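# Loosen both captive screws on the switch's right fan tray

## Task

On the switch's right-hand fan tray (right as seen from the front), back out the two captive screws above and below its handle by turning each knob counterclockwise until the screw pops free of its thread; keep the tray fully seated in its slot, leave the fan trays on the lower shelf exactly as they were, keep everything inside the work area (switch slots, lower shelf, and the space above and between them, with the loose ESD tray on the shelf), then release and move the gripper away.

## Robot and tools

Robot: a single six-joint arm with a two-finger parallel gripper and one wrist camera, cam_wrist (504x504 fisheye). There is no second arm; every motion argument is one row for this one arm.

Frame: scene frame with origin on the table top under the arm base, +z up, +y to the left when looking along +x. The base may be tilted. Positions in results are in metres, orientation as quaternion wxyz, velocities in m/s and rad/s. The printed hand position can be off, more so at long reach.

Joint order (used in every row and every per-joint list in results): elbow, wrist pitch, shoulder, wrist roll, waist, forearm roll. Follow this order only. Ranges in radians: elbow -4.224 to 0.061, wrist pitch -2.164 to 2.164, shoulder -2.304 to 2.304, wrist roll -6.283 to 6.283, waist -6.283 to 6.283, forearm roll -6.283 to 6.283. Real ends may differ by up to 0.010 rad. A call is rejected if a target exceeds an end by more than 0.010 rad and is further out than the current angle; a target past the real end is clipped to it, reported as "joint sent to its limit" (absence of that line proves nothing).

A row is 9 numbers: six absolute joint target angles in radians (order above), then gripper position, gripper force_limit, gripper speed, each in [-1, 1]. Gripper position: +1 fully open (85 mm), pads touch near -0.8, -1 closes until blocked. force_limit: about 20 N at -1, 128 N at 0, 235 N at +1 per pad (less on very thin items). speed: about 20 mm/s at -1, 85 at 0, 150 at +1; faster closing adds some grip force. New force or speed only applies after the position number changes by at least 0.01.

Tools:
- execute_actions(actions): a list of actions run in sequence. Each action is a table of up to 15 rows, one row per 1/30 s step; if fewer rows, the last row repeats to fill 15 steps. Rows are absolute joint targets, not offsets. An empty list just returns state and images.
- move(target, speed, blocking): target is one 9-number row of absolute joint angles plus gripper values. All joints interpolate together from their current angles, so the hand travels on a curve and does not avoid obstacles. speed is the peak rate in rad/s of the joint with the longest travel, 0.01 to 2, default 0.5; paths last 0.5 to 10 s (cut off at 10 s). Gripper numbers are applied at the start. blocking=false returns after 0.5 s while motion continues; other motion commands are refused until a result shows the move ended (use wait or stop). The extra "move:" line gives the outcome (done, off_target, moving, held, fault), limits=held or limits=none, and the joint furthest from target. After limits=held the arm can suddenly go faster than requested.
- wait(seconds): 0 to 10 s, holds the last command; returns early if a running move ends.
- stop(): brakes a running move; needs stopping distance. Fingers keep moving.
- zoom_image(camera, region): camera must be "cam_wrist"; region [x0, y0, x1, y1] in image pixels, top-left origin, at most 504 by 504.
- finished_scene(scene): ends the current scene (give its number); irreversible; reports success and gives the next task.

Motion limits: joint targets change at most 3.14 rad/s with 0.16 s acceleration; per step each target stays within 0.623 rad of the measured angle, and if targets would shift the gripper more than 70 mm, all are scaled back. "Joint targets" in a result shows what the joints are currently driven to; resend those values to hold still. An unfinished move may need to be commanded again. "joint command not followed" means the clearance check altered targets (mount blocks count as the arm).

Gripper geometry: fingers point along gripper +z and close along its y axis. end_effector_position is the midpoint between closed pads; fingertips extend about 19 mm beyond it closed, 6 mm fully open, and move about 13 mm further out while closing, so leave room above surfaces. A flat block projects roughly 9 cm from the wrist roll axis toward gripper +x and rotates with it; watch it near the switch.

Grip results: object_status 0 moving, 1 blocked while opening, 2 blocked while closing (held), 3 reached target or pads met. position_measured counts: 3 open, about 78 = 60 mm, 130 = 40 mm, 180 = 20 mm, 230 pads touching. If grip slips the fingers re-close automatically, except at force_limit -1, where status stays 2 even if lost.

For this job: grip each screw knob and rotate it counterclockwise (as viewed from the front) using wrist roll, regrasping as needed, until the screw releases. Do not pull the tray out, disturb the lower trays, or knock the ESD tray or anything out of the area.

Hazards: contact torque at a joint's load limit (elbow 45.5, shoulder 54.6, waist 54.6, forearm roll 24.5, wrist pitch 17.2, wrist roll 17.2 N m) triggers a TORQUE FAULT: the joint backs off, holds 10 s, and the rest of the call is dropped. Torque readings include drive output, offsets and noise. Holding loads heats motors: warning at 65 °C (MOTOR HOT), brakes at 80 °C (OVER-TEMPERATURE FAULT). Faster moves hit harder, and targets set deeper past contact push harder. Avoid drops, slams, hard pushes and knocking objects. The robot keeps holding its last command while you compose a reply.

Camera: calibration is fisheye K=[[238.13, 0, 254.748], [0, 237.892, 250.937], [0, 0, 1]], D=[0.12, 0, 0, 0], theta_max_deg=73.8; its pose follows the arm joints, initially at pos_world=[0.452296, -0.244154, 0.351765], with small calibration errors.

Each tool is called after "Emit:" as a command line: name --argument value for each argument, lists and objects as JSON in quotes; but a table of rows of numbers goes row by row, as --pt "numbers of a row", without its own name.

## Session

Emit:
execute_actions --actions '[]'

Scene clock: 0.00 s.
end_effector_position=(+0.4758, +0.2110, +0.3700) position_measured=3 object_status=3 end_effector_quat_wxyz=(+0.068, +0.552, +0.805, -0.206) end_effector_velocity=(+0.000, +0.001, +0.000) end_effector_angular_velocity=(+0.001, -0.001, +0.001)
Joint names: [elbow, wrist pitch, shoulder, wrist roll, waist, forearm roll]
Joint positions: [-1.147 -1.099 -0.277  1.967  0.574 -0.324]
Joint velocities: [-0.     0.001  0.     0.     0.001  0.   ]
Joint torques (N m, as the arm reports them, + toward a larger angle): no reading
Joint targets: [-1.147 -1.099 -0.277 1.967 0.574 -0.324]
camera_calibration (this result's frames):
cam_wrist: T_world_to_cam=[[0.923077, 0.291856, -0.250499, -0.401966], [0.383498, -0.748038, 0.541635, -0.190532], [-0.0293033, -0.596036, -0.802423, 0.5837], [0, 0, 0, 1]] pos_world=[0.461219, 0.322697, 0.470881]

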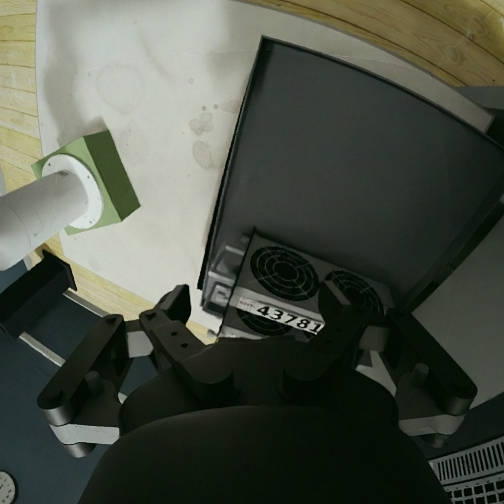

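Emit:
move --target '[-0.5583, -0.9609, 0.2345, 3.5624, -0.4028, 2.6405, -0.2, 0, 0]' --speed 1.5

Scene clock: 5.10 s.
end_effector_position=(+0.6199, -0.0908, +0.6294) position_measured=154 object_status=3 end_effector_quat_wxyz=(+0.707, +0.000, +0.708, +0.001) end_effector_velocity=(-0.000, -0.001, +0.001) end_effector_angular_velocity=(+0.002, -0.001, -0.003)
Joint names: [elbow, wrist pitch, shoulder, wrist roll, waist, forearm roll]
Joint positions: [-0.558 -0.961  0.234  3.562 -0.403  2.64 ]
Joint velocities: [ 0.     0.     0.001  0.001 -0.002  0.002]
Joint torques (N m, as the arm reports them, + toward a larger angle): [-29.31  -1.96  13.13  -0.03   0.44   1.72]
Joint targets: [-0.558 -0.961 0.234 3.562 -0.403 2.640]
move: done; limits=none; farthest joint: the waist, 0.000 radians from its target (0.977 radians at the start)
camera_calibration (this result's frames):
cam_wrist: T_world_to_cam=[[-0.000372515, 0.999826, 0.0186322, 0.0854185], [-0.230014, -0.0182182, 0.973017, -0.436993], [0.973187, -0.00392319, 0.229981, -0.601284], [0, 0, 0, 1]] pos_world=[0.484679, -0.0957239, 0.561894]

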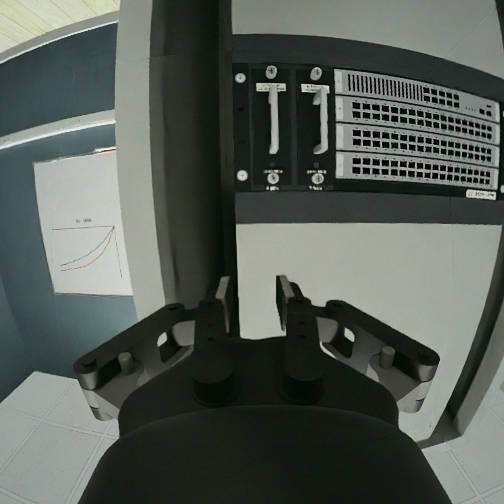

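Emit:
zoom_image --camera "cam_wrist" --region '[220, 50, 350, 200]'

Emit:
zoom_image --camera "cam_wrist" --region '[180, 220, 330, 340]'

Region (220, 50, 350, 200) of cam_wrist's 504x504 image, scaled by 3.360, with more detail than that image has; it fills the left 437 columns of this view, and the rest is white.

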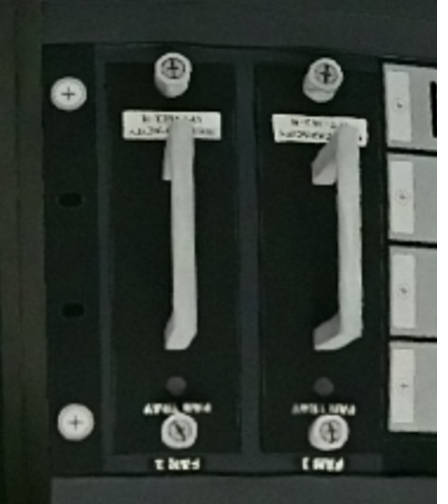

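Region (180, 220, 330, 340) of cam_wrist's 504x504 image, scaled by 3.360, with more detail than that image has; it fills the top 403 rows of this view, and the rest is white.

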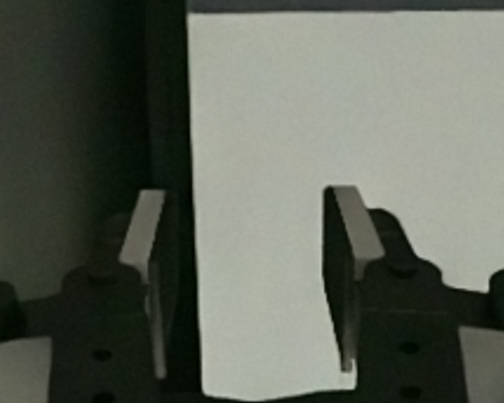

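Emit:
move --target '[-0.7735, -1.0904, -0.1670, 3.3529, -0.2174, 2.8923, -0.2, 0, 0]' --speed 0.6

Emit:
zoom_image --camera "cam_wrist" --region '[180, 220, 330, 340]'

Scene clock: 9.37 s.
end_effector_position=(+0.7398, -0.0654, +0.5468) position_measured=154 object_status=3 end_effector_quat_wxyz=(+0.707, +0.001, +0.707, +0.001) end_effector_velocity=(+0.001, +0.000, -0.002) end_effector_angular_velocity=(+0.000, +0.002, -0.000)
Joint names: [elbow, wrist pitch, shoulder, wrist roll, waist, forearm roll]
Joint positions: [-0.773 -1.09  -0.167  3.353 -0.218  2.892]
Joint velocities: [-0.001 -0.001 -0.003 -0.001  0.001  0.001]
Joint torques (N m, as the arm reports them, + toward a larger angle): [-26.75  -2.22  21.87   0.08  -0.3    0.69]
Joint targets: [-0.774 -1.090 -0.167 3.353 -0.217 2.892]
move: done; limits=none; farthest joint: the waist, 0.000 radians from its target (0.185 radians at the start)
camera_calibration (this result's frames):
cam_wrist: T_world_to_cam=[[0.0000477061, 0.999823, 0.0188339, 0.0611584], [-0.230449, -0.018316, 0.972912, -0.328176], [0.973084, -0.00438667, 0.230407, -0.698979], [0, 0, 0, 1]] pos_world=[0.604535, -0.0702246, 0.479184]

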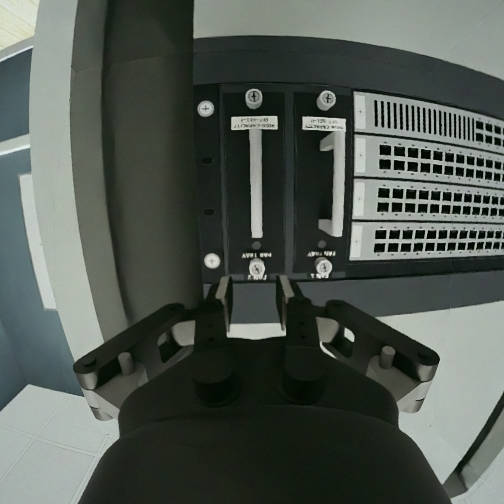

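Region (180, 220, 330, 340) of cam_wrist's 504x504 image, scaled by 3.360, with more detail than that image has; it fills the top 403 rows of this view, and the rest is white.

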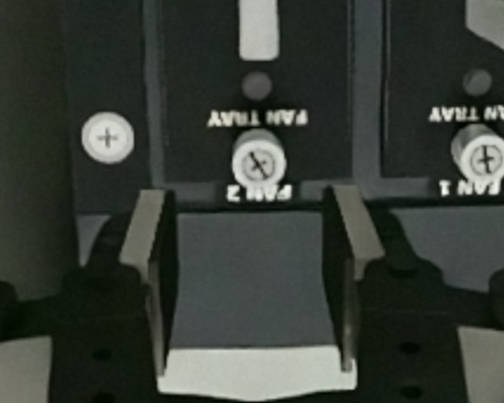

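Emit:
move --target '[-0.86079, -1.06484, -0.23092, 3.347, -0.19655, 2.91264, -0.2, 0, 0]' --speed 0.2

Emit:
zoom_image --camera "cam_wrist" --region '[180, 220, 330, 340]'

Scene clock: 12.60 s.
end_effector_position=(+0.7718, -0.0626, +0.5465) position_measured=154 object_status=3 end_effector_quat_wxyz=(+0.707, +0.001, +0.708, +0.001) end_effector_velocity=(+0.001, -0.001, +0.001) end_effector_angular_velocity=(-0.001, -0.002, -0.001)
Joint names: [elbow, wrist pitch, shoulder, wrist roll, waist, forearm roll]
Joint positions: [-0.861 -1.065 -0.231  3.347 -0.197  2.913]
Joint velocities: [-0.002 -0.001 -0.001 -0.001 -0.001 -0.   ]
Joint torques (N m, as the arm reports them, + toward a larger angle): [-25.87  -2.19  25.14  -0.04  -0.71   1.44]
Joint targets: [-0.861 -1.065 -0.231 3.347 -0.197 2.913]
move: done; limits=none; farthest joint: the waist, 0.000 radians from its target (0.021 radians at the start)
camera_calibration (this result's frames):
cam_wrist: T_world_to_cam=[[0.0000761932, 0.999799, 0.0200522, 0.0577481], [-0.230158, -0.0194964, 0.972958, -0.320796], [0.973153, -0.00468931, 0.23011, -0.729944], [0, 0, 0, 1]] pos_world=[0.636509, -0.0674138, 0.478931]

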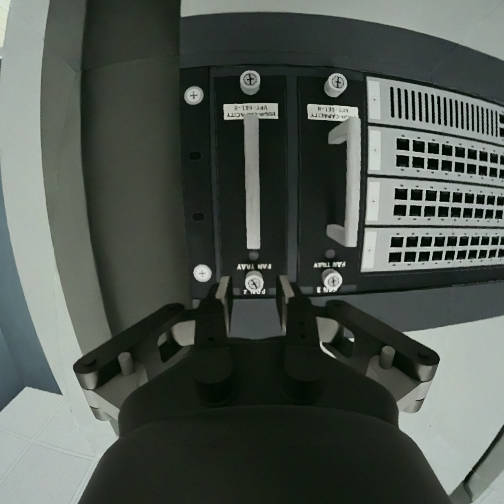

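Region (180, 220, 330, 340) of cam_wrist's 504x504 image, scaled by 3.360, with more detail than that image has; it fills the top 403 rows of this view, and the rest is white.

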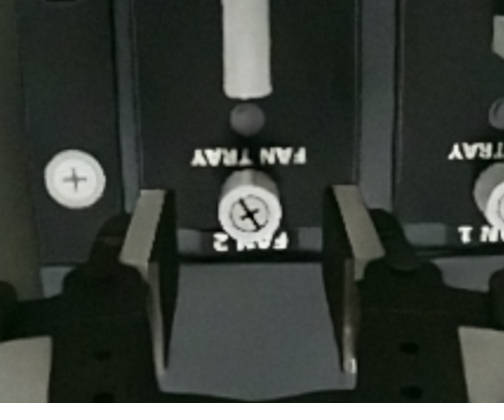

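Emit:
execute_actions --actions '[]'

Scene clock: 13.60 s.
end_effector_position=(+0.7718, -0.0626, +0.5465) position_measured=154 object_status=3 end_effector_quat_wxyz=(+0.707, +0.001, +0.708, +0.001) end_effector_velocity=(-0.000, -0.001, +0.000) end_effector_angular_velocity=(-0.000, -0.000, -0.001)
Joint names: [elbow, wrist pitch, shoulder, wrist roll, waist, forearm roll]
Joint positions: [-0.861 -1.065 -0.231  3.347 -0.197  2.913]
Joint velocities: [ 0.    -0.     0.    -0.    -0.001  0.   ]
Joint torques (N m, as the arm reports them, + toward a larger angle): [-27.37  -2.31  23.84  -0.06   0.65   0.95]
Joint targets: [-0.861 -1.065 -0.231 3.347 -0.197 2.913]
camera_calibration (this result's frames):
cam_wrist: T_world_to_cam=[[0.0000503197, 0.999799, 0.0200602, 0.0577439], [-0.230166, -0.0195101, 0.972956, -0.320762], [0.973151, -0.00466615, 0.230119, -0.730033], [0, 0, 0, 1]] pos_world=[0.636601, -0.0673968, 0.478923]

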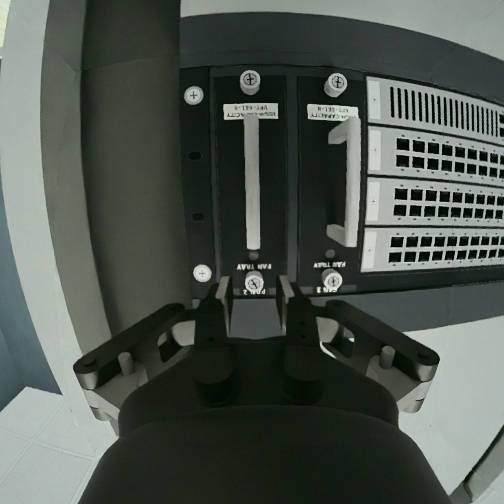

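Emit:
move --target '[-0.90202, -1.05254, -0.26038, 3.345, -0.19050, 2.91800, -0.2, 0, 0]' --speed 0.03

Emit:
zoom_image --camera "cam_wrist" --region '[180, 220, 330, 340]'

Scene clock: 15.43 s.
end_effector_position=(+0.7863, -0.0626, +0.5465) position_measured=154 object_status=3 end_effector_quat_wxyz=(+0.707, +0.001, +0.708, +0.001) end_effector_velocity=(+0.000, +0.000, -0.000) end_effector_angular_velocity=(-0.000, -0.000, +0.000)
Joint names: [elbow, wrist pitch, shoulder, wrist roll, waist, forearm roll]
Joint positions: [-0.902 -1.053 -0.26   3.345 -0.191  2.918]
Joint velocities: [-0.001 -0.    -0.001 -0.     0.    -0.   ]
Joint torques (N m, as the arm reports them, + toward a larger angle): [-27.26  -2.3   26.5    0.04   1.47   1.38]
Joint targets: [-0.902 -1.053 -0.260 3.345 -0.191 2.918]
move: done; limits=none; farthest joint: the waist, 0.000 radians from its target (0.006 radians at the start)
camera_calibration (this result's frames):
cam_wrist: T_world_to_cam=[[0.0000637548, 0.999818, 0.0190541, 0.0582907], [-0.230145, -0.018528, 0.97298, -0.317388], [0.973156, -0.00444724, 0.230102, -0.744072], [0, 0, 0, 1]] pos_world=[0.651049, -0.0674698, 0.478914]

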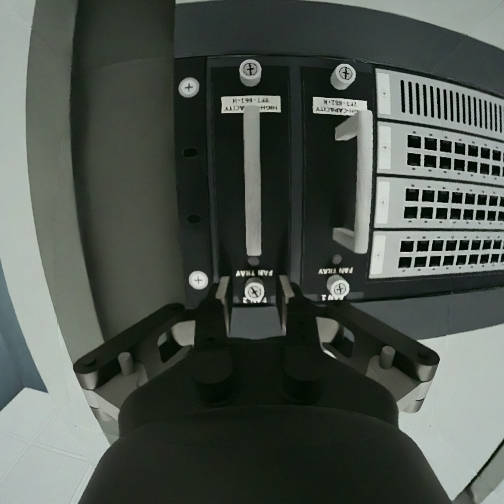

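Region (180, 220, 330, 340) of cam_wrist's 504x504 image, scaled by 3.360, with more detail than that image has; it fills the top 403 rows of this view, and the rest is white.

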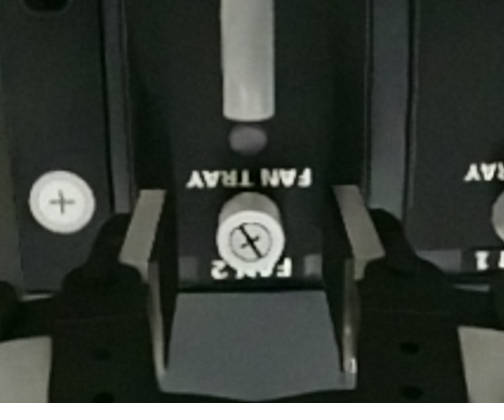

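Emit:
move --target '[-0.90202, -1.05254, -0.26038, 3.345, -0.19050, 2.91800, -0.42, 0, 0]' --speed 0.5

Emit:
move --target '[-0.90202, -1.05254, -0.26038, 4.916, -0.19050, 2.91800, -0.42, 0, 0]' --speed 1.5

Emit:
zoom_image --camera "cam_wrist" --region '[180, 220, 330, 340]'

Scene clock: 16.47 s.
end_effector_position=(+0.7863, -0.0626, +0.5465) position_measured=182 object_status=3 end_effector_quat_wxyz=(+0.707, +0.001, +0.708, +0.001) end_effector_velocity=(-0.000, -0.001, -0.000) end_effector_angular_velocity=(-0.000, +0.001, -0.002)
Joint names: [elbow, wrist pitch, shoulder, wrist roll, waist, forearm roll]
Joint positions: [-0.902 -1.053 -0.26   3.345 -0.191  2.918]
Joint velocities: [-0.     0.001 -0.    -0.    -0.001  0.   ]
Joint torques (N m, as the arm reports them, + toward a larger angle): [-26.89  -2.12  24.92   0.17  -0.95   1.3 ]
Joint targets: [-0.902 -1.053 -0.260 3.345 -0.191 2.918]
move: done; limits=none; farthest joint: the waist, 0.000 radians from its target (0.000 radians at the start)
camera_calibration (this result's frames):
cam_wrist: T_world_to_cam=[[0.0000611477, 0.999819, 0.0190514, 0.0582929], [-0.230145, -0.018526, 0.97298, -0.317374], [0.973156, -0.00444409, 0.230102, -0.74412], [0, 0, 0, 1]] pos_world=[0.6511, -0.0674689, 0.478912]

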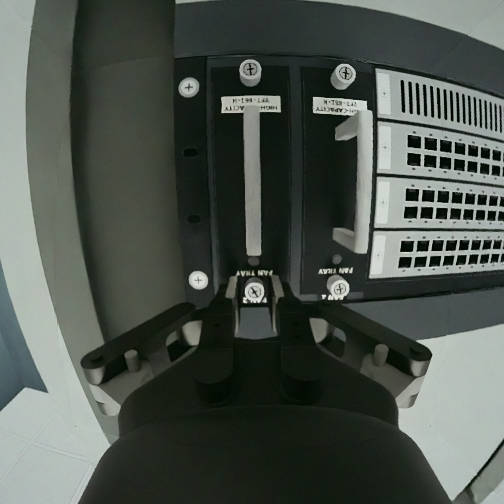

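Scene clock: 18.33 s.
end_effector_position=(+0.7863, -0.0626, +0.5465) position_measured=182 object_status=3 end_effector_quat_wxyz=(+0.499, +0.501, +0.500, +0.500) end_effector_velocity=(+0.000, +0.001, -0.000) end_effector_angular_velocity=(+0.002, +0.001, +0.002)
Joint names: [elbow, wrist pitch, shoulder, wrist roll, waist, forearm roll]
Joint positions: [-0.902 -1.053 -0.26   4.916 -0.191  2.918]
Joint velocities: [ 0.     0.    -0.     0.002  0.001 -0.   ]
Joint torques (N m, as the arm reports them, + toward a larger angle): [-27.43  -2.21  25.6    0.26   1.27   0.96]
Joint targets: [-0.902 -1.053 -0.260 4.916 -0.191 2.918]
move: done; limits=none; farthest joint: the waist, 0.000 radians from its target (0.000 radians at the start)
camera_calibration (this result's frames):
cam_wrist: T_world_to_cam=[[0.00130776, -0.0190328, 0.999818, -0.54244], [-0.231603, -0.97264, -0.0182125, 0.165677], [0.97281, -0.231537, -0.00568002, -0.629221], [0, 0, 0, 1]] pos_world=[0.651193, 0.00513225, 0.541785]

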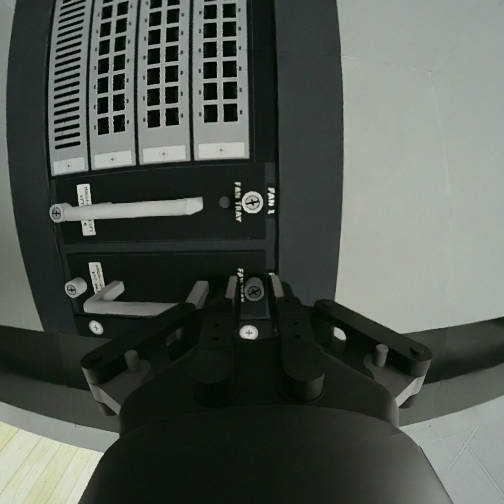

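Region (180, 220, 330, 340) of cam_wrist's 504x504 image, scaled by 3.360, with more detail than that image has; it fills the top 403 rows of this view, and the rest is white.

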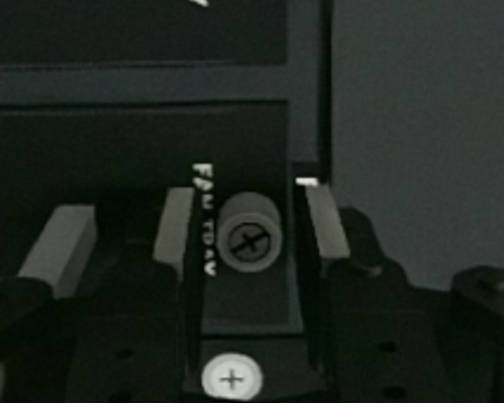

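Emit:
move --target '[-0.90190, -1.05307, -0.26081, 6.2, -0.19045, 2.91812, -0.42, 0, 0]' --speed 1.5

Emit:
zoom_image --camera "cam_wrist" --region '[180, 220, 330, 340]'

Scene clock: 22.10 s.
end_effector_position=(+0.7863, -0.0626, +0.5462) position_measured=182 object_status=3 end_effector_quat_wxyz=(+0.100, +0.700, +0.100, +0.699) end_effector_velocity=(-0.000, -0.001, +0.000) end_effector_angular_velocity=(+0.003, -0.000, -0.002)
Joint names: [elbow, wrist pitch, shoulder, wrist roll, waist, forearm roll]
Joint positions: [-0.902 -1.053 -0.261  6.2   -0.19   2.918]
Joint velocities: [-0.     0.     0.     0.002 -0.001  0.001]
Joint torques (N m, as the arm reports them, + toward a larger angle): [-27.99  -2.11  26.71   0.27   0.89   1.  ]
Joint targets: [-0.902 -1.053 -0.261 6.200 -0.190 2.918]
move: done; limits=none; farthest joint: the waist, 0.000 radians from its target (0.000 radians at the start)
camera_calibration (this result's frames):
cam_wrist: T_world_to_cam=[[0.000207402, -0.96441, 0.264412, -0.198831], [-0.232794, -0.257194, -0.937901, 0.713756], [0.972526, -0.0613591, -0.224563, -0.498787], [0, 0, 0, 1]] pos_world=[0.651283, -0.0387858, 0.609997]

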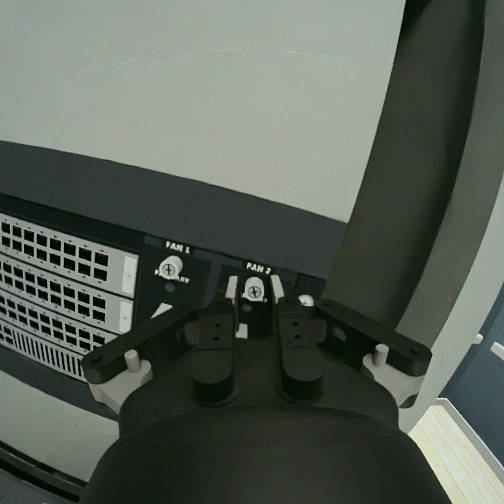

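Region (180, 220, 330, 340) of cam_wrist's 504x504 image, scaled by 3.360, with more detail than that image has; it fills the top 403 rows of this view, and the rest is white.

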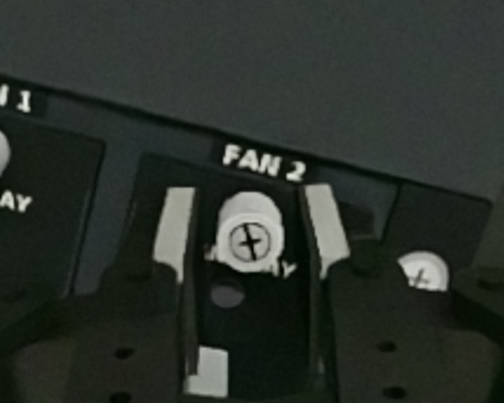

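Emit:
move --target '[-0.90190, -1.05307, -0.26081, 6.2, -0.19045, 2.91812, -1, 0, -0.3]' --speed 0.5

Scene clock: 23.00 s.
end_effector_position=(+0.7863, -0.0626, +0.5462) position_measured=207 object_status=2 end_effector_quat_wxyz=(+0.100, +0.700, +0.100, +0.700) end_effector_velocity=(-0.000, -0.001, +0.000) end_effector_angular_velocity=(-0.000, +0.001, -0.001)
Joint names: [elbow, wrist pitch, shoulder, wrist roll, waist, forearm roll]
Joint positions: [-0.902 -1.053 -0.261  6.2   -0.19   2.918]
Joint velocities: [-0.     0.001  0.     0.    -0.001 -0.   ]
Joint torques (N m, as the arm reports them, + toward a larger angle): [-31.32  -1.59  21.8    0.01   0.17   2.06]
Joint targets: [-0.902 -1.053 -0.261 6.200 -0.190 2.918]
move: done; limits=none; farthest joint: the waist, 0.000 radians from its target (0.000 radians at the start)
camera_calibration (this result's frames):
cam_wrist: T_world_to_cam=[[0.000241551, -0.964469, 0.264198, -0.198716], [-0.232676, -0.257001, -0.937983, 0.713702], [0.972554, -0.0612458, -0.224471, -0.498775], [0, 0, 0, 1]] pos_world=[0.651195, -0.0387817, 0.60998]

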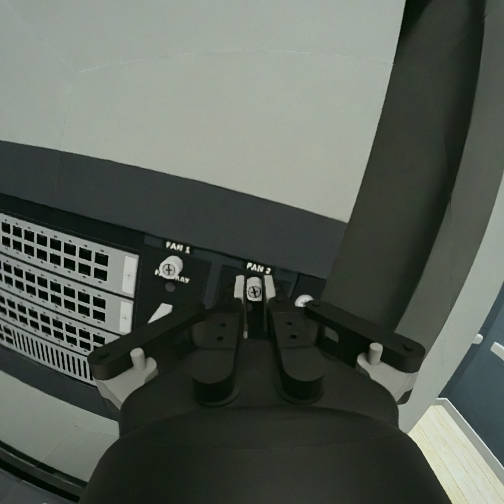

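Emit:
execute_actions --actions '[ [[-0.901246,-1.053265,-0.260343,-6.2,-0.190546,2.918035,-1,0,-0.3]], [[-0.900706,-1.053426,-0.259957,-6.2,-0.190625,2.917965,-1,0,-0.3]], [[-0.900194,-1.053579,-0.259591,-6.2,-0.190700,2.917898,-1,0,-0.3]], [[-0.899682,-1.053731,-0.259225,-6.2,-0.190775,2.917831,-1,0,-0.3]], [[-0.899142,-1.053893,-0.258839,-6.2,-0.190854,2.917761,-1,0,-0.3]], [[-0.898631,-1.054045,-0.258473,-6.2,-0.190930,2.917695,-1,0,-0.3]], [[-0.898119,-1.054198,-0.258107,-6.2,-0.191005,2.917628,-1,0,-0.3]], [[-0.897607,-1.054350,-0.257742,-6.2,-0.191080,2.917561,-1,0,-0.3]], [[-0.897067,-1.054512,-0.257356,-6.2,-0.191159,2.917491,-1,0,-0.3]], [[-0.896783,-1.054596,-0.257152,-6.2,-0.191201,2.917454,-1,0,-0.3],[-0.896783,-1.054596,-0.257152,-6.2,-0.191201,2.917454,-1,0,-0.3],[-0.896783,-1.054596,-0.257152,-6.2,-0.191201,2.917454,-1,0,-0.3],[-0.896783,-1.054596,-0.257152,-6.2,-0.191201,2.917454,-1,0,-0.3],[-0.896783,-1.054596,-0.257152,-6.2,-0.191201,2.917454,-1,0,-0.3],[-0.896783,-1.054596,-0.257152,-6.2,-0.191201,2.917454,-0.42,0,0.5]] ]'

Emit:
zoom_image --camera "cam_wrist" --region '[180, 220, 330, 340]'

Scene clock: 30.13 s.
end_effector_position=(+0.7844, -0.0628, +0.5461) position_measured=182 object_status=0 end_effector_quat_wxyz=(+0.042, +0.706, +0.042, +0.705) end_effector_velocity=(+0.001, +0.001, +0.001) end_effector_angular_velocity=(-0.003, -0.003, +0.002)
Joint names: [elbow, wrist pitch, shoulder, wrist roll, waist, forearm roll]
Joint positions: [-0.896 -1.055 -0.257 -6.2   -0.191  2.918]
Joint velocities: [-0.003 -0.001 -0.    -0.002  0.001 -0.001]
Joint torques (N m, as the arm reports them, + toward a larger angle): [-26.74  -2.14  24.73   0.05   0.83   0.29]
Joint targets: [-0.897 -1.055 -0.257 -6.200 -0.191 2.917]
camera_calibration (this result's frames):
cam_wrist: T_world_to_cam=[[-0.000284616, -0.994919, 0.100681, -0.111065], [-0.232988, -0.0978445, -0.967545, 0.739526], [0.97248, -0.0237329, -0.231776, -0.490619], [0, 0, 0, 1]] pos_world=[0.649386, -0.049786, 0.612993]

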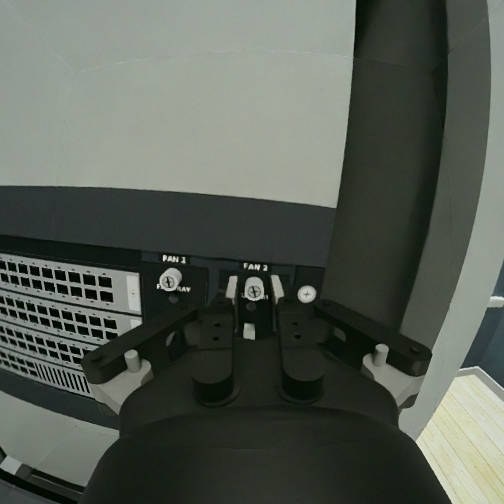

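Region (180, 220, 330, 340) of cam_wrist's 504x504 image, scaled by 3.360, with more detail than that image has; it fills the top 403 rows of this view, and the rest is white.

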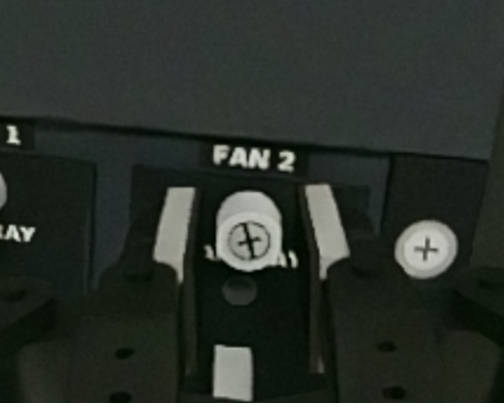

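Emit:
execute_actions --actions '[ [[-0.898204,-1.054172,-0.258168,6.2,-0.190992,2.917639,-0.42,0,0.5]], [[-0.898204,-1.054172,-0.258168,6.2,-0.190992,2.917639,-0.42,0,0.5]], [[-0.898204,-1.054172,-0.258168,6.2,-0.190992,2.917639,-0.42,0,0.5]], [[-0.898204,-1.054172,-0.258168,6.2,-0.190992,2.917639,-0.42,0,0.5]], [[-0.898204,-1.054172,-0.258168,6.2,-0.190992,2.917639,-0.42,0,0.5]], [[-0.898204,-1.054172,-0.258168,6.2,-0.190992,2.917639,-0.42,0,0.5]], [[-0.898204,-1.054172,-0.258168,6.2,-0.190992,2.917639,-0.42,0,0.5]], [[-0.898204,-1.054172,-0.258168,6.2,-0.190992,2.917639,-0.42,0,0.5]], [[-0.898204,-1.054172,-0.258168,6.2,-0.190992,2.917639,-0.42,0,0.5]], [[-0.898204,-1.054172,-0.258168,6.2,-0.190992,2.917639,-0.42,0,0.5],[-0.898204,-1.054172,-0.258168,6.2,-0.190992,2.917639,-0.42,0,0.5],[-0.898204,-1.054172,-0.258168,6.2,-0.190992,2.917639,-0.42,0,0.5],[-0.898204,-1.054172,-0.258168,6.2,-0.190992,2.917639,-0.42,0,0.5],[-0.898204,-1.054172,-0.258168,6.2,-0.190992,2.917639,-1,0,-0.3]] ]'

Scene clock: 36.20 s.
end_effector_position=(+0.7849, -0.0626, +0.5462) position_measured=207 object_status=0 end_effector_quat_wxyz=(+0.100, +0.700, +0.100, +0.699) end_effector_velocity=(+0.000, -0.001, -0.000) end_effector_angular_velocity=(+0.002, +0.001, -0.001)
Joint names: [elbow, wrist pitch, shoulder, wrist roll, waist, forearm roll]
Joint positions: [-0.898 -1.054 -0.258  6.2   -0.191  2.918]
Joint velocities: [-0.     0.002 -0.     0.001 -0.001  0.001]
Joint torques (N m, as the arm reports them, + toward a larger angle): [-29.27  -2.01  23.19   0.25   0.71   1.64]
Joint targets: [-0.898 -1.054 -0.258 6.200 -0.191 2.918]
camera_calibration (this result's frames):
cam_wrist: T_world_to_cam=[[0.000258311, -0.964398, 0.264456, -0.198863], [-0.232706, -0.257254, -0.937906, 0.713334], [0.972547, -0.0612981, -0.224487, -0.497474], [0, 0, 0, 1]] pos_world=[0.649865, -0.0387687, 0.609955]

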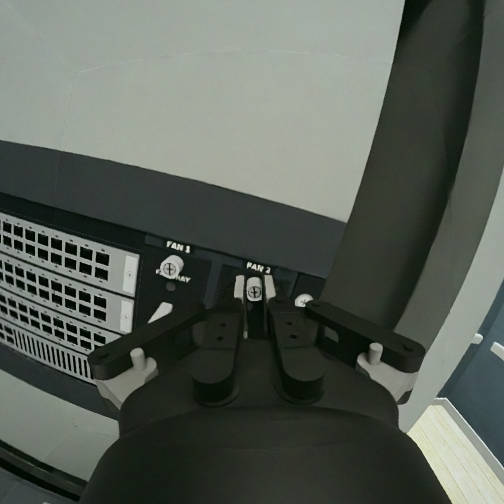

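The grip is on the knob again (207 counts), so I'm running the second stroke.

Emit:
execute_actions --actions '[ [[-0.897550,-1.054367,-0.257701,-6.2,-0.191088,2.917554,-1,0,-0.3]], [[-0.897010,-1.054529,-0.257315,-6.2,-0.191167,2.917484,-1,0,-0.3]], [[-0.896498,-1.054681,-0.256949,-6.2,-0.191242,2.917417,-1,0,-0.3]], [[-0.895987,-1.054834,-0.256583,-6.2,-0.191317,2.917350,-1,0,-0.3]], [[-0.895446,-1.054995,-0.256197,-6.2,-0.191397,2.917280,-1,0,-0.3]], [[-0.894935,-1.055148,-0.255832,-6.2,-0.191472,2.917214,-1,0,-0.3]], [[-0.894423,-1.055300,-0.255466,-6.2,-0.191547,2.917147,-1,0,-0.3]], [[-0.893911,-1.055453,-0.255100,-6.2,-0.191622,2.917080,-1,0,-0.3]], [[-0.893371,-1.055614,-0.254714,-6.2,-0.191701,2.917010,-1,0,-0.3]], [[-0.893087,-1.055699,-0.254511,-6.2,-0.191743,2.916973,-1,0,-0.3],[-0.893087,-1.055699,-0.254511,-6.2,-0.191743,2.916973,-1,0,-0.3],[-0.893087,-1.055699,-0.254511,-6.2,-0.191743,2.916973,-1,0,-0.3],[-0.893087,-1.055699,-0.254511,-6.2,-0.191743,2.916973,-1,0,-0.3],[-0.893087,-1.055699,-0.254511,-6.2,-0.191743,2.916973,-1,0,-0.3],[-0.893087,-1.055699,-0.254511,-6.2,-0.191743,2.916973,-0.42,0,0.5]] ]'

Emit:
zoom_image --camera "cam_wrist" --region '[180, 220, 330, 340]'

Scene clock: 41.87 s.
end_effector_position=(+0.7833, -0.0627, +0.5463) position_measured=182 object_status=0 end_effector_quat_wxyz=(+0.042, +0.706, +0.042, +0.705) end_effector_velocity=(-0.000, +0.000, -0.001) end_effector_angular_velocity=(-0.002, +0.002, +0.001)
Joint names: [elbow, wrist pitch, shoulder, wrist roll, waist, forearm roll]
Joint positions: [-0.893 -1.056 -0.255 -6.2   -0.192  2.917]
Joint velocities: [ 0.001  0.     0.    -0.002  0.    -0.001]
Joint torques (N m, as the arm reports them, + toward a larger angle): [-26.84  -2.34  24.11  -0.06  -0.05   1.54]
Joint targets: [-0.893 -1.056 -0.255 -6.200 -0.192 2.917]
camera_calibration (this result's frames):
cam_wrist: T_world_to_cam=[[-0.00010582, -0.994901, 0.100858, -0.111222], [-0.232817, -0.0980617, -0.967564, 0.739285], [0.97252, -0.0235838, -0.23162, -0.489585], [0, 0, 0, 1]] pos_world=[0.648238, -0.0497052, 0.613125]

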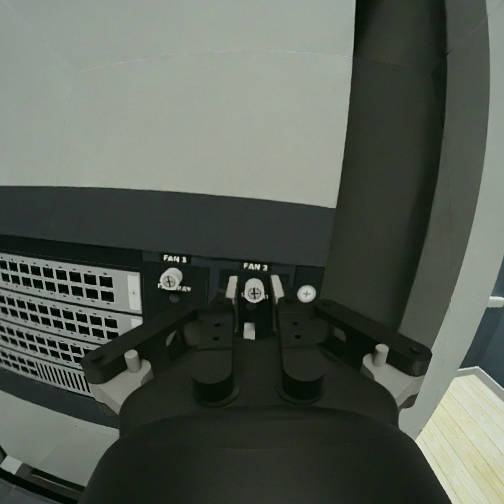

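Region (180, 220, 330, 340) of cam_wrist's 504x504 image, scaled by 3.360, with more detail than that image has; it fills the top 403 rows of this view, and the rest is white.

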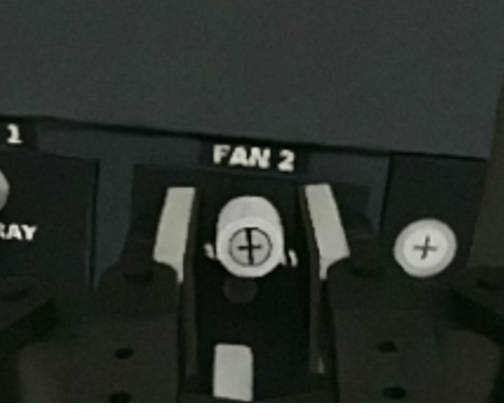

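Emit:
execute_actions --actions '[ [[-0.876903,-1.060154,-0.242515,1.697,-0.194462,2.914463,-0.42,0,0.5],[-0.876903,-1.060154,-0.242515,1.697,-0.194462,2.914463,-0.42,0,0.5],[-0.876903,-1.060154,-0.242515,1.697,-0.194462,2.914463,-0.42,0,0.5],  [-0.860719,-1.064610,-0.230518,1.697,-0.197182,2.911952,-0.42,0,0.5],[-0.860719,-1.064610,-0.230518,1.697,-0.197182,2.911952,-0.42,0,0.5],[-0.860719,-1.064610,-0.230518,1.697,-0.197182,2.911952,-0.42,0,0.5],  [-0.844536,-1.069065,-0.218522,1.697,-0.199901,2.909442,-0.42,0,0.5],[-0.844536,-1.069065,-0.218522,1.697,-0.199901,2.909442,-0.42,0,0.5],[-0.844536,-1.069065,-0.218522,1.697,-0.199901,2.909442,-0.42,0,0.5],  [-0.828352,-1.073520,-0.206525,1.697,-0.202620,2.906931,-0.42,0,0.5],[-0.828352,-1.073520,-0.206525,1.697,-0.202620,2.906931,-0.42,0,0.5],[-0.828352,-1.073520,-0.206525,1.697,-0.202620,2.906931,-0.42,0,0.5],  [-0.812168,-1.077976,-0.194529,1.697,-0.205340,2.904421,-0.42,0,0.5]], [[-0.795984,-1.082431,-0.182532,1.697,-0.208059,2.901910,-0.42,0,0.5],[-0.795984,-1.082431,-0.182532,1.697,-0.208059,2.901910,-0.42,0,0.5],[-0.795984,-1.082431,-0.182532,1.697,-0.208059,2.901910,-0.42,0,0.5],  [-0.779800,-1.086886,-0.170536,1.697,-0.210778,2.899400,-0.42,0,0.5],[-0.779800,-1.086886,-0.170536,1.697,-0.210778,2.899400,-0.42,0,0.5],[-0.779800,-1.086886,-0.170536,1.697,-0.210778,2.899400,-0.42,0,0.5],  [-0.763617,-1.091341,-0.158539,1.697,-0.213497,2.896889,-0.42,0,0.5],[-0.763617,-1.091341,-0.158539,1.697,-0.213497,2.896889,-0.42,0,0.5],[-0.763617,-1.091341,-0.158539,1.697,-0.213497,2.896889,-0.42,0,0.5],  [-0.747433,-1.095797,-0.146543,1.697,-0.216217,2.894379,-0.42,0,0.5],[-0.747433,-1.095797,-0.146543,1.697,-0.216217,2.894379,-0.42,0,0.5],[-0.747433,-1.095797,-0.146543,1.697,-0.216217,2.894379,-0.42,0,0.5],  [-0.731249,-1.100252,-0.134546,1.697,-0.218936,2.891868,-0.42,0,0.5]], [[-0.730824,-1.121845,-0.156444,1.697,-0.216882,2.895611,-0.42,0,0.5],[-0.730824,-1.121845,-0.156444,1.697,-0.216882,2.895611,-0.42,0,0.5],[-0.730824,-1.121845,-0.156444,1.697,-0.216882,2.895611,-0.42,0,0.5],  [-0.730400,-1.143438,-0.178342,1.697,-0.214828,2.899355,-0.42,0,0.5],[-0.730400,-1.143438,-0.178342,1.697,-0.214828,2.899355,-0.42,0,0.5],[-0.730400,-1.143438,-0.178342,1.697,-0.214828,2.899355,-0.42,0,0.5],  [-0.729975,-1.165031,-0.200239,1.697,-0.212774,2.903098,-0.42,0,0.5],[-0.729975,-1.165031,-0.200239,1.697,-0.212774,2.903098,-0.42,0,0.5],[-0.729975,-1.165031,-0.200239,1.697,-0.212774,2.903098,-0.42,0,0.5],  [-0.729550,-1.186624,-0.222137,1.697,-0.210720,2.906842,-0.42,0,0.5],[-0.729550,-1.186624,-0.222137,1.697,-0.210720,2.906842,-0.42,0,0.5],[-0.729550,-1.186624,-0.222137,1.697,-0.210720,2.906842,-0.42,0,0.5],  [-0.729126,-1.208217,-0.244035,1.697,-0.208666,2.910585,-0.42,0,0.5]], [[-0.728701,-1.229810,-0.265933,1.697,-0.206612,2.914328,-0.42,0,0.5],[-0.728701,-1.229810,-0.265933,1.697,-0.206612,2.914328,-0.42,0,0.5],[-0.728701,-1.229810,-0.265933,1.697,-0.206612,2.914328,-0.42,0,0.5],  [-0.728276,-1.251403,-0.287831,1.697,-0.204558,2.918072,-0.42,0,0.5],[-0.728276,-1.251403,-0.287831,1.697,-0.204558,2.918072,-0.42,0,0.5],[-0.728276,-1.251403,-0.287831,1.697,-0.204558,2.918072,-0.42,0,0.5],  [-0.727852,-1.272997,-0.309728,1.697,-0.202505,2.921815,-0.42,0,0.5],[-0.727852,-1.272997,-0.309728,1.697,-0.202505,2.921815,-0.42,0,0.5],[-0.727852,-1.272997,-0.309728,1.697,-0.202505,2.921815,-0.42,0,0.5],  [-0.727427,-1.294590,-0.331626,1.697,-0.200451,2.925559,-0.42,0,0.5],[-0.727427,-1.294590,-0.331626,1.697,-0.200451,2.925559,-0.42,0,0.5],[-0.727427,-1.294590,-0.331626,1.697,-0.200451,2.925559,-0.42,0,0.5],  [-0.727002,-1.316183,-0.353524,1.697,-0.198397,2.929302,-0.42,0,0.5]], [[-0.726578,-1.337776,-0.375422,1.697,-0.196343,2.933045,-0.42,0,0.5],[-0.726578,-1.337776,-0.375422,1.697,-0.196343,2.933045,-0.42,0,0.5],[-0.726578,-1.337776,-0.375422,1.697,-0.196343,2.933045,-0.42,0,0.5],  [-0.726153,-1.359369,-0.397320,1.697,-0.194289,2.936789,-0.42,0,0.5],[-0.726153,-1.359369,-0.397320,1.697,-0.194289,2.936789,-0.42,0,0.5],[-0.726153,-1.359369,-0.397320,1.697,-0.194289,2.936789,-0.42,0,0.5],  [-0.725728,-1.380962,-0.419217,1.697,-0.192235,2.940532,-0.42,0,0.5],[-0.725728,-1.380962,-0.419217,1.697,-0.192235,2.940532,-0.42,0,0.5],[-0.725728,-1.380962,-0.419217,1.697,-0.192235,2.940532,-0.42,0,0.5],  [-0.725304,-1.402555,-0.441115,1.697,-0.190181,2.944276,-0.42,0,0.5],[-0.725304,-1.402555,-0.441115,1.697,-0.190181,2.944276,-0.42,0,0.5],[-0.725304,-1.402555,-0.441115,1.697,-0.190181,2.944276,-0.42,0,0.5],  [-0.724879,-1.424148,-0.463013,1.697,-0.188127,2.948019,-0.42,0,0.5]], [[-0.737868,-1.417694,-0.469536,1.697,-0.186246,2.949702,-0.42,0,0.5],[-0.737868,-1.417694,-0.469536,1.697,-0.186246,2.949702,-0.42,0,0.5],[-0.737868,-1.417694,-0.469536,1.697,-0.186246,2.949702,-0.42,0,0.5],  [-0.750858,-1.411240,-0.476059,1.697,-0.184365,2.951384,-0.42,0,0.5],[-0.750858,-1.411240,-0.476059,1.697,-0.184365,2.951384,-0.42,0,0.5],[-0.750858,-1.411240,-0.476059,1.697,-0.184365,2.951384,-0.42,0,0.5],  [-0.763847,-1.404786,-0.482582,1.697,-0.182484,2.953067,-0.42,0,0.5],[-0.763847,-1.404786,-0.482582,1.697,-0.182484,2.953067,-0.42,0,0.5],[-0.763847,-1.404786,-0.482582,1.697,-0.182484,2.953067,-0.42,0,0.5],  [-0.776836,-1.398332,-0.489105,1.697,-0.180603,2.954749,-0.42,0,0.5],[-0.776836,-1.398332,-0.489105,1.697,-0.180603,2.954749,-0.42,0,0.5],[-0.776836,-1.398332,-0.489105,1.697,-0.180603,2.954749,-0.42,0,0.5],  [-0.789826,-1.391878,-0.495628,1.697,-0.178722,2.956432,-0.42,0,0.5]] ]'

Emit:
wait --seconds 0.3

Scene clock: 52.73 s.
end_effector_position=(+0.7447, -0.0626, +0.4032) position_measured=182 object_status=3 end_effector_quat_wxyz=(+0.497, -0.503, +0.497, -0.503) end_effector_velocity=(+0.048, +0.000, -0.000) end_effector_angular_velocity=(+0.217, -0.001, +0.001)
Joint names: [elbow, wrist pitch, shoulder, wrist roll, waist, forearm roll]
Joint positions: [-0.779 -1.397 -0.49   1.679 -0.18   2.955]
Joint velocities: [-0.134  0.063 -0.069  0.224  0.019  0.016]
Joint torques (N m, as the arm reports them, + toward a larger angle): [-18.08  -2.32  28.09  -0.11   1.36   1.06]
Joint targets: [-0.790 -1.392 -0.496 1.697 -0.179 2.956]
camera_calibration (this result's frames):
cam_wrist: T_world_to_cam=[[-0.000957723, 0.00430003, -0.99999, 0.41037], [-0.231513, 0.972822, 0.00440493, 0.266036], [0.972831, 0.231515, 0.0000638179, -0.562901], [0, 0, 0, 1]] pos_world=[0.609592, -0.130251, 0.40923]

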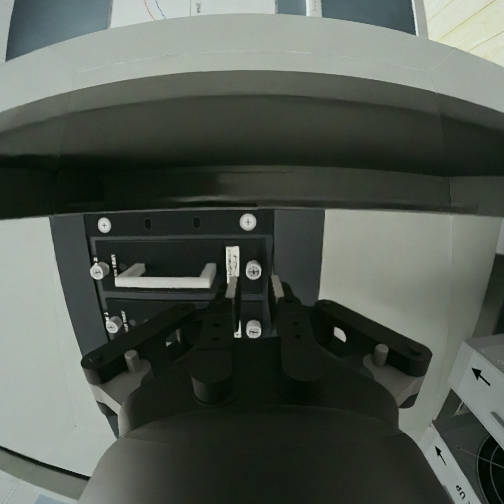

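Scene clock: 53.03 s.
end_effector_position=(+0.7485, -0.0626, +0.4030) position_measured=182 object_status=3 end_effector_quat_wxyz=(+0.501, -0.499, +0.501, -0.499) end_effector_velocity=(+0.001, +0.000, -0.000) end_effector_angular_velocity=(+0.006, +0.000, +0.001)
Joint names: [elbow, wrist pitch, shoulder, wrist roll, waist, forearm roll]
Joint positions: [-0.789 -1.392 -0.495  1.696 -0.179  2.956]
Joint velocities: [-0.003  0.002 -0.002  0.007  0.001 -0.   ]
Joint torques (N m, as the arm reports them, + toward a larger angle): [-20.31  -2.35  26.88   0.04   0.34   1.11]
Joint targets: [-0.790 -1.392 -0.496 1.697 -0.179 2.956]
wait: 0.30 s; no rest
camera_calibration (this result's frames):
cam_wrist: T_world_to_cam=[[-0.00145477, 0.0213376, -0.999771, 0.411448], [-0.231382, 0.972634, 0.0210951, 0.260105], [0.972862, 0.23136, 0.00352217, -0.56795], [0, 0, 0, 1]] pos_world=[0.613319, -0.130366, 0.407867]

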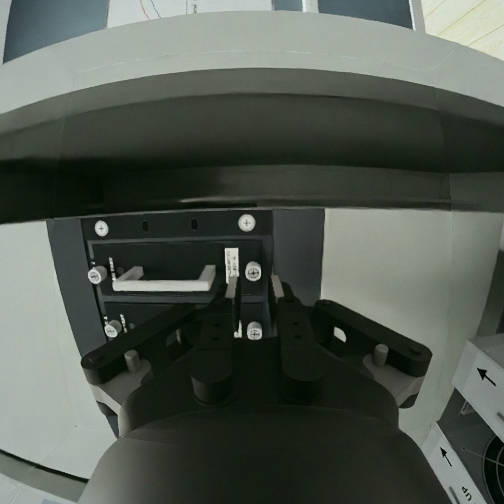

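Emit:
zoom_image --camera "cam_wrist" --region '[60, 220, 210, 350]'

Emit:
zoom_image --camera "cam_wrist" --region '[180, 220, 330, 340]'

Region (60, 220, 210, 350) of cam_wrist's 504x504 image, scaled by 3.360, with more detail than that image has; it fills the top 437 rows of this view, and the rest is white.

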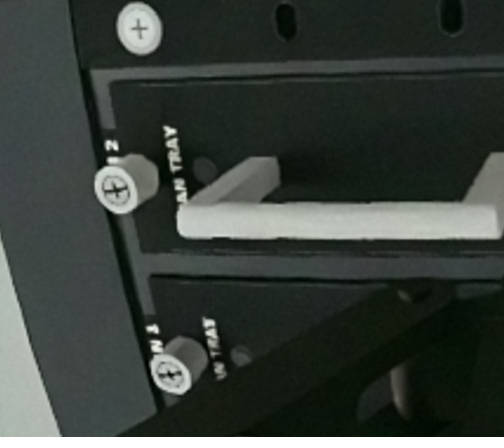

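Region (180, 220, 330, 340) of cam_wrist's 504x504 image, scaled by 3.360, with more detail than that image has; it fills the top 403 rows of this view, and the rest is white.

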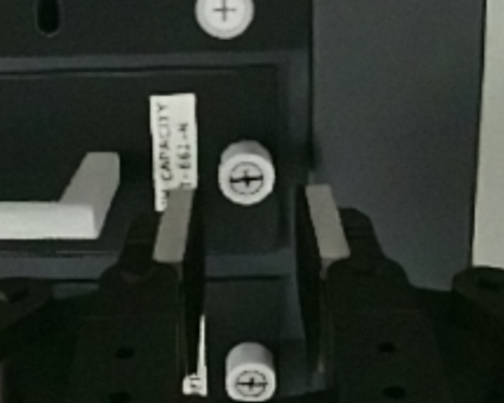

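Emit:
move --target '[-0.854537, -1.358512, -0.526890, 1.697, -0.169423, 2.964691, -0.42, 0, 0.5]' --speed 0.12

Emit:
zoom_image --camera "cam_wrist" --region '[180, 220, 330, 340]'

Scene clock: 56.07 s.
end_effector_position=(+0.7718, -0.0624, +0.4035) position_measured=182 object_status=3 end_effector_quat_wxyz=(+0.500, -0.500, +0.501, -0.499) end_effector_velocity=(+0.001, +0.000, +0.000) end_effector_angular_velocity=(-0.000, -0.001, +0.001)
Joint names: [elbow, wrist pitch, shoulder, wrist roll, waist, forearm roll]
Joint positions: [-0.854 -1.359 -0.527  1.697 -0.169  2.965]
Joint velocities: [-0.002 -0.    -0.001 -0.     0.    -0.001]
Joint torques (N m, as the arm reports them, + toward a larger angle): [-20.01  -2.25  27.73   0.17   1.54   1.  ]
Joint targets: [-0.855 -1.359 -0.527 1.697 -0.169 2.965]
move: done; limits=none; farthest joint: the waist, 0.000 radians from its target (0.009 radians at the start)
camera_calibration (this result's frames):
cam_wrist: T_world_to_cam=[[-0.00142074, 0.0187746, -0.999823, 0.411867], [-0.231353, 0.972692, 0.0185939, 0.266243], [0.972869, 0.231338, 0.00296161, -0.590491], [0, 0, 0, 1]] pos_world=[0.636651, -0.130102, 0.408593]

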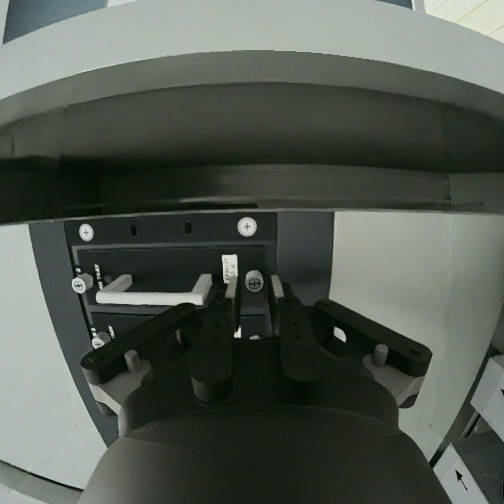

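Region (180, 220, 330, 340) of cam_wrist's 504x504 image, scaled by 3.360, with more detail than that image has; it fills the top 403 rows of this view, and the rest is white.

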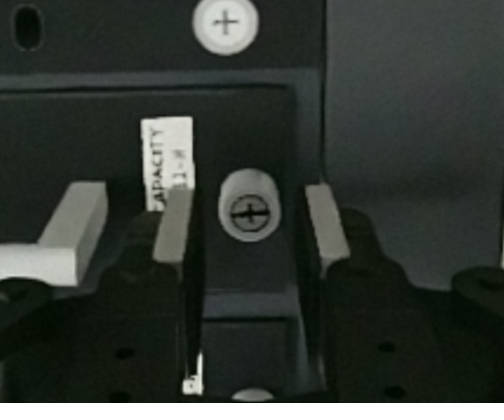

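Emit:
move --target '[-0.895867, -1.338089, -0.547771, 3.2696, -0.164332, 2.969072, -0.42, 0, 0.5]' --speed 1.5

Emit:
zoom_image --camera "cam_wrist" --region '[180, 220, 330, 340]'

Scene clock: 58.43 s.
end_effector_position=(+0.7864, -0.0624, +0.4035) position_measured=182 object_status=3 end_effector_quat_wxyz=(+0.707, +0.000, +0.708, +0.000) end_effector_velocity=(+0.000, -0.000, +0.000) end_effector_angular_velocity=(+0.002, -0.000, -0.000)
Joint names: [elbow, wrist pitch, shoulder, wrist roll, waist, forearm roll]
Joint positions: [-0.896 -1.338 -0.548  3.269 -0.164  2.969]
Joint velocities: [-0.    -0.    -0.     0.002 -0.001 -0.   ]
Joint torques (N m, as the arm reports them, + toward a larger angle): [-20.99  -2.04  30.39   0.2    1.17   1.65]
Joint targets: [-0.896 -1.338 -0.548 3.270 -0.164 2.969]
move: done; limits=none; farthest joint: the waist, 0.000 radians from its target (0.005 radians at the start)
camera_calibration (this result's frames):
cam_wrist: T_world_to_cam=[[0.0000514453, 0.999831, 0.0184034, 0.0610414], [-0.230216, -0.0178972, 0.972975, -0.178208], [0.97314, -0.00428681, 0.230176, -0.711275], [0, 0, 0, 1]] pos_world=[0.651141, -0.0672696, 0.335987]

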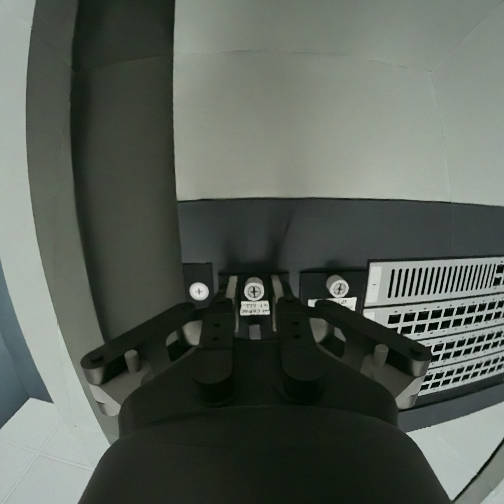

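Region (180, 220, 330, 340) of cam_wrist's 504x504 image, scaled by 3.360, with more detail than that image has; it fills the top 403 rows of this view, and the rest is white.

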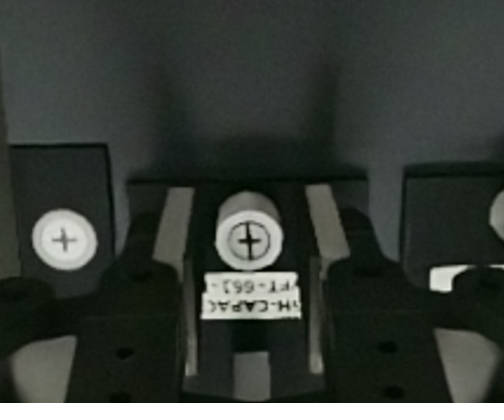

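Emit:
move --target '[-0.896050, -1.338103, -0.547927, 6.2, -0.165034, 2.968355, -0.42, 0, 0.5]' --speed 2.0

Emit:
zoom_image --camera "cam_wrist" --region '[180, 220, 330, 340]'

Scene clock: 61.10 s.
end_effector_position=(+0.7864, -0.0627, +0.4035) position_measured=182 object_status=3 end_effector_quat_wxyz=(+0.074, +0.704, +0.074, +0.703) end_effector_velocity=(+0.000, +0.001, -0.000) end_effector_angular_velocity=(+0.002, +0.000, +0.002)
Joint names: [elbow, wrist pitch, shoulder, wrist roll, waist, forearm roll]
Joint positions: [-0.896 -1.338 -0.548  6.2   -0.165  2.968]
Joint velocities: [ 0.    -0.    -0.     0.002  0.001 -0.001]
Joint torques (N m, as the arm reports them, + toward a larger angle): [-20.67  -2.17  31.13   0.04  -1.65   1.21]
Joint targets: [-0.896 -1.338 -0.548 6.200 -0.165 2.968]
move: done; limits=none; farthest joint: the waist, 0.000 radians from its target (0.001 radians at the start)
camera_calibration (this result's frames):
cam_wrist: T_world_to_cam=[[0.0000954958, -0.981421, 0.191867, -0.132916], [-0.232736, -0.18662, -0.954467, 0.590997], [0.97254, -0.0445633, -0.22843, -0.528268], [0, 0, 0, 1]] pos_world=[0.65132, -0.0436958, 0.468917]

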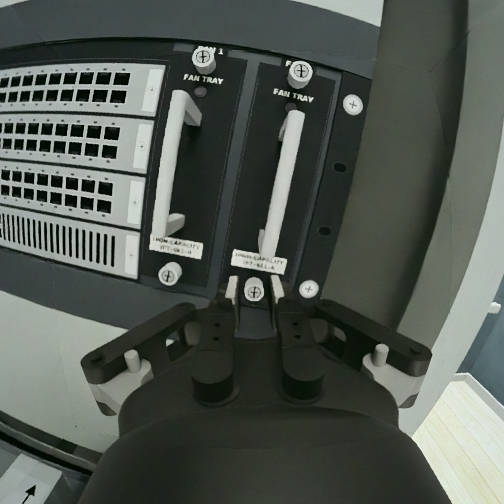

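Region (180, 220, 330, 340) of cam_wrist's 504x504 image, scaled by 3.360, with more detail than that image has; it fills the top 403 rows of this view, and the rest is white.

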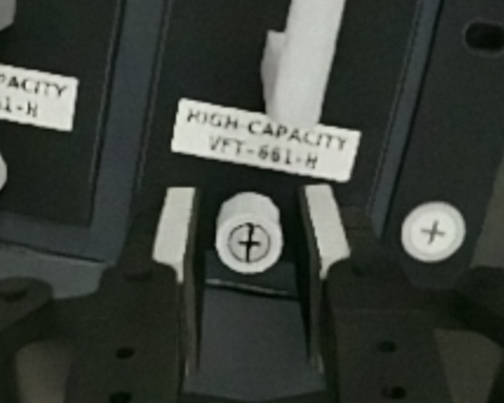

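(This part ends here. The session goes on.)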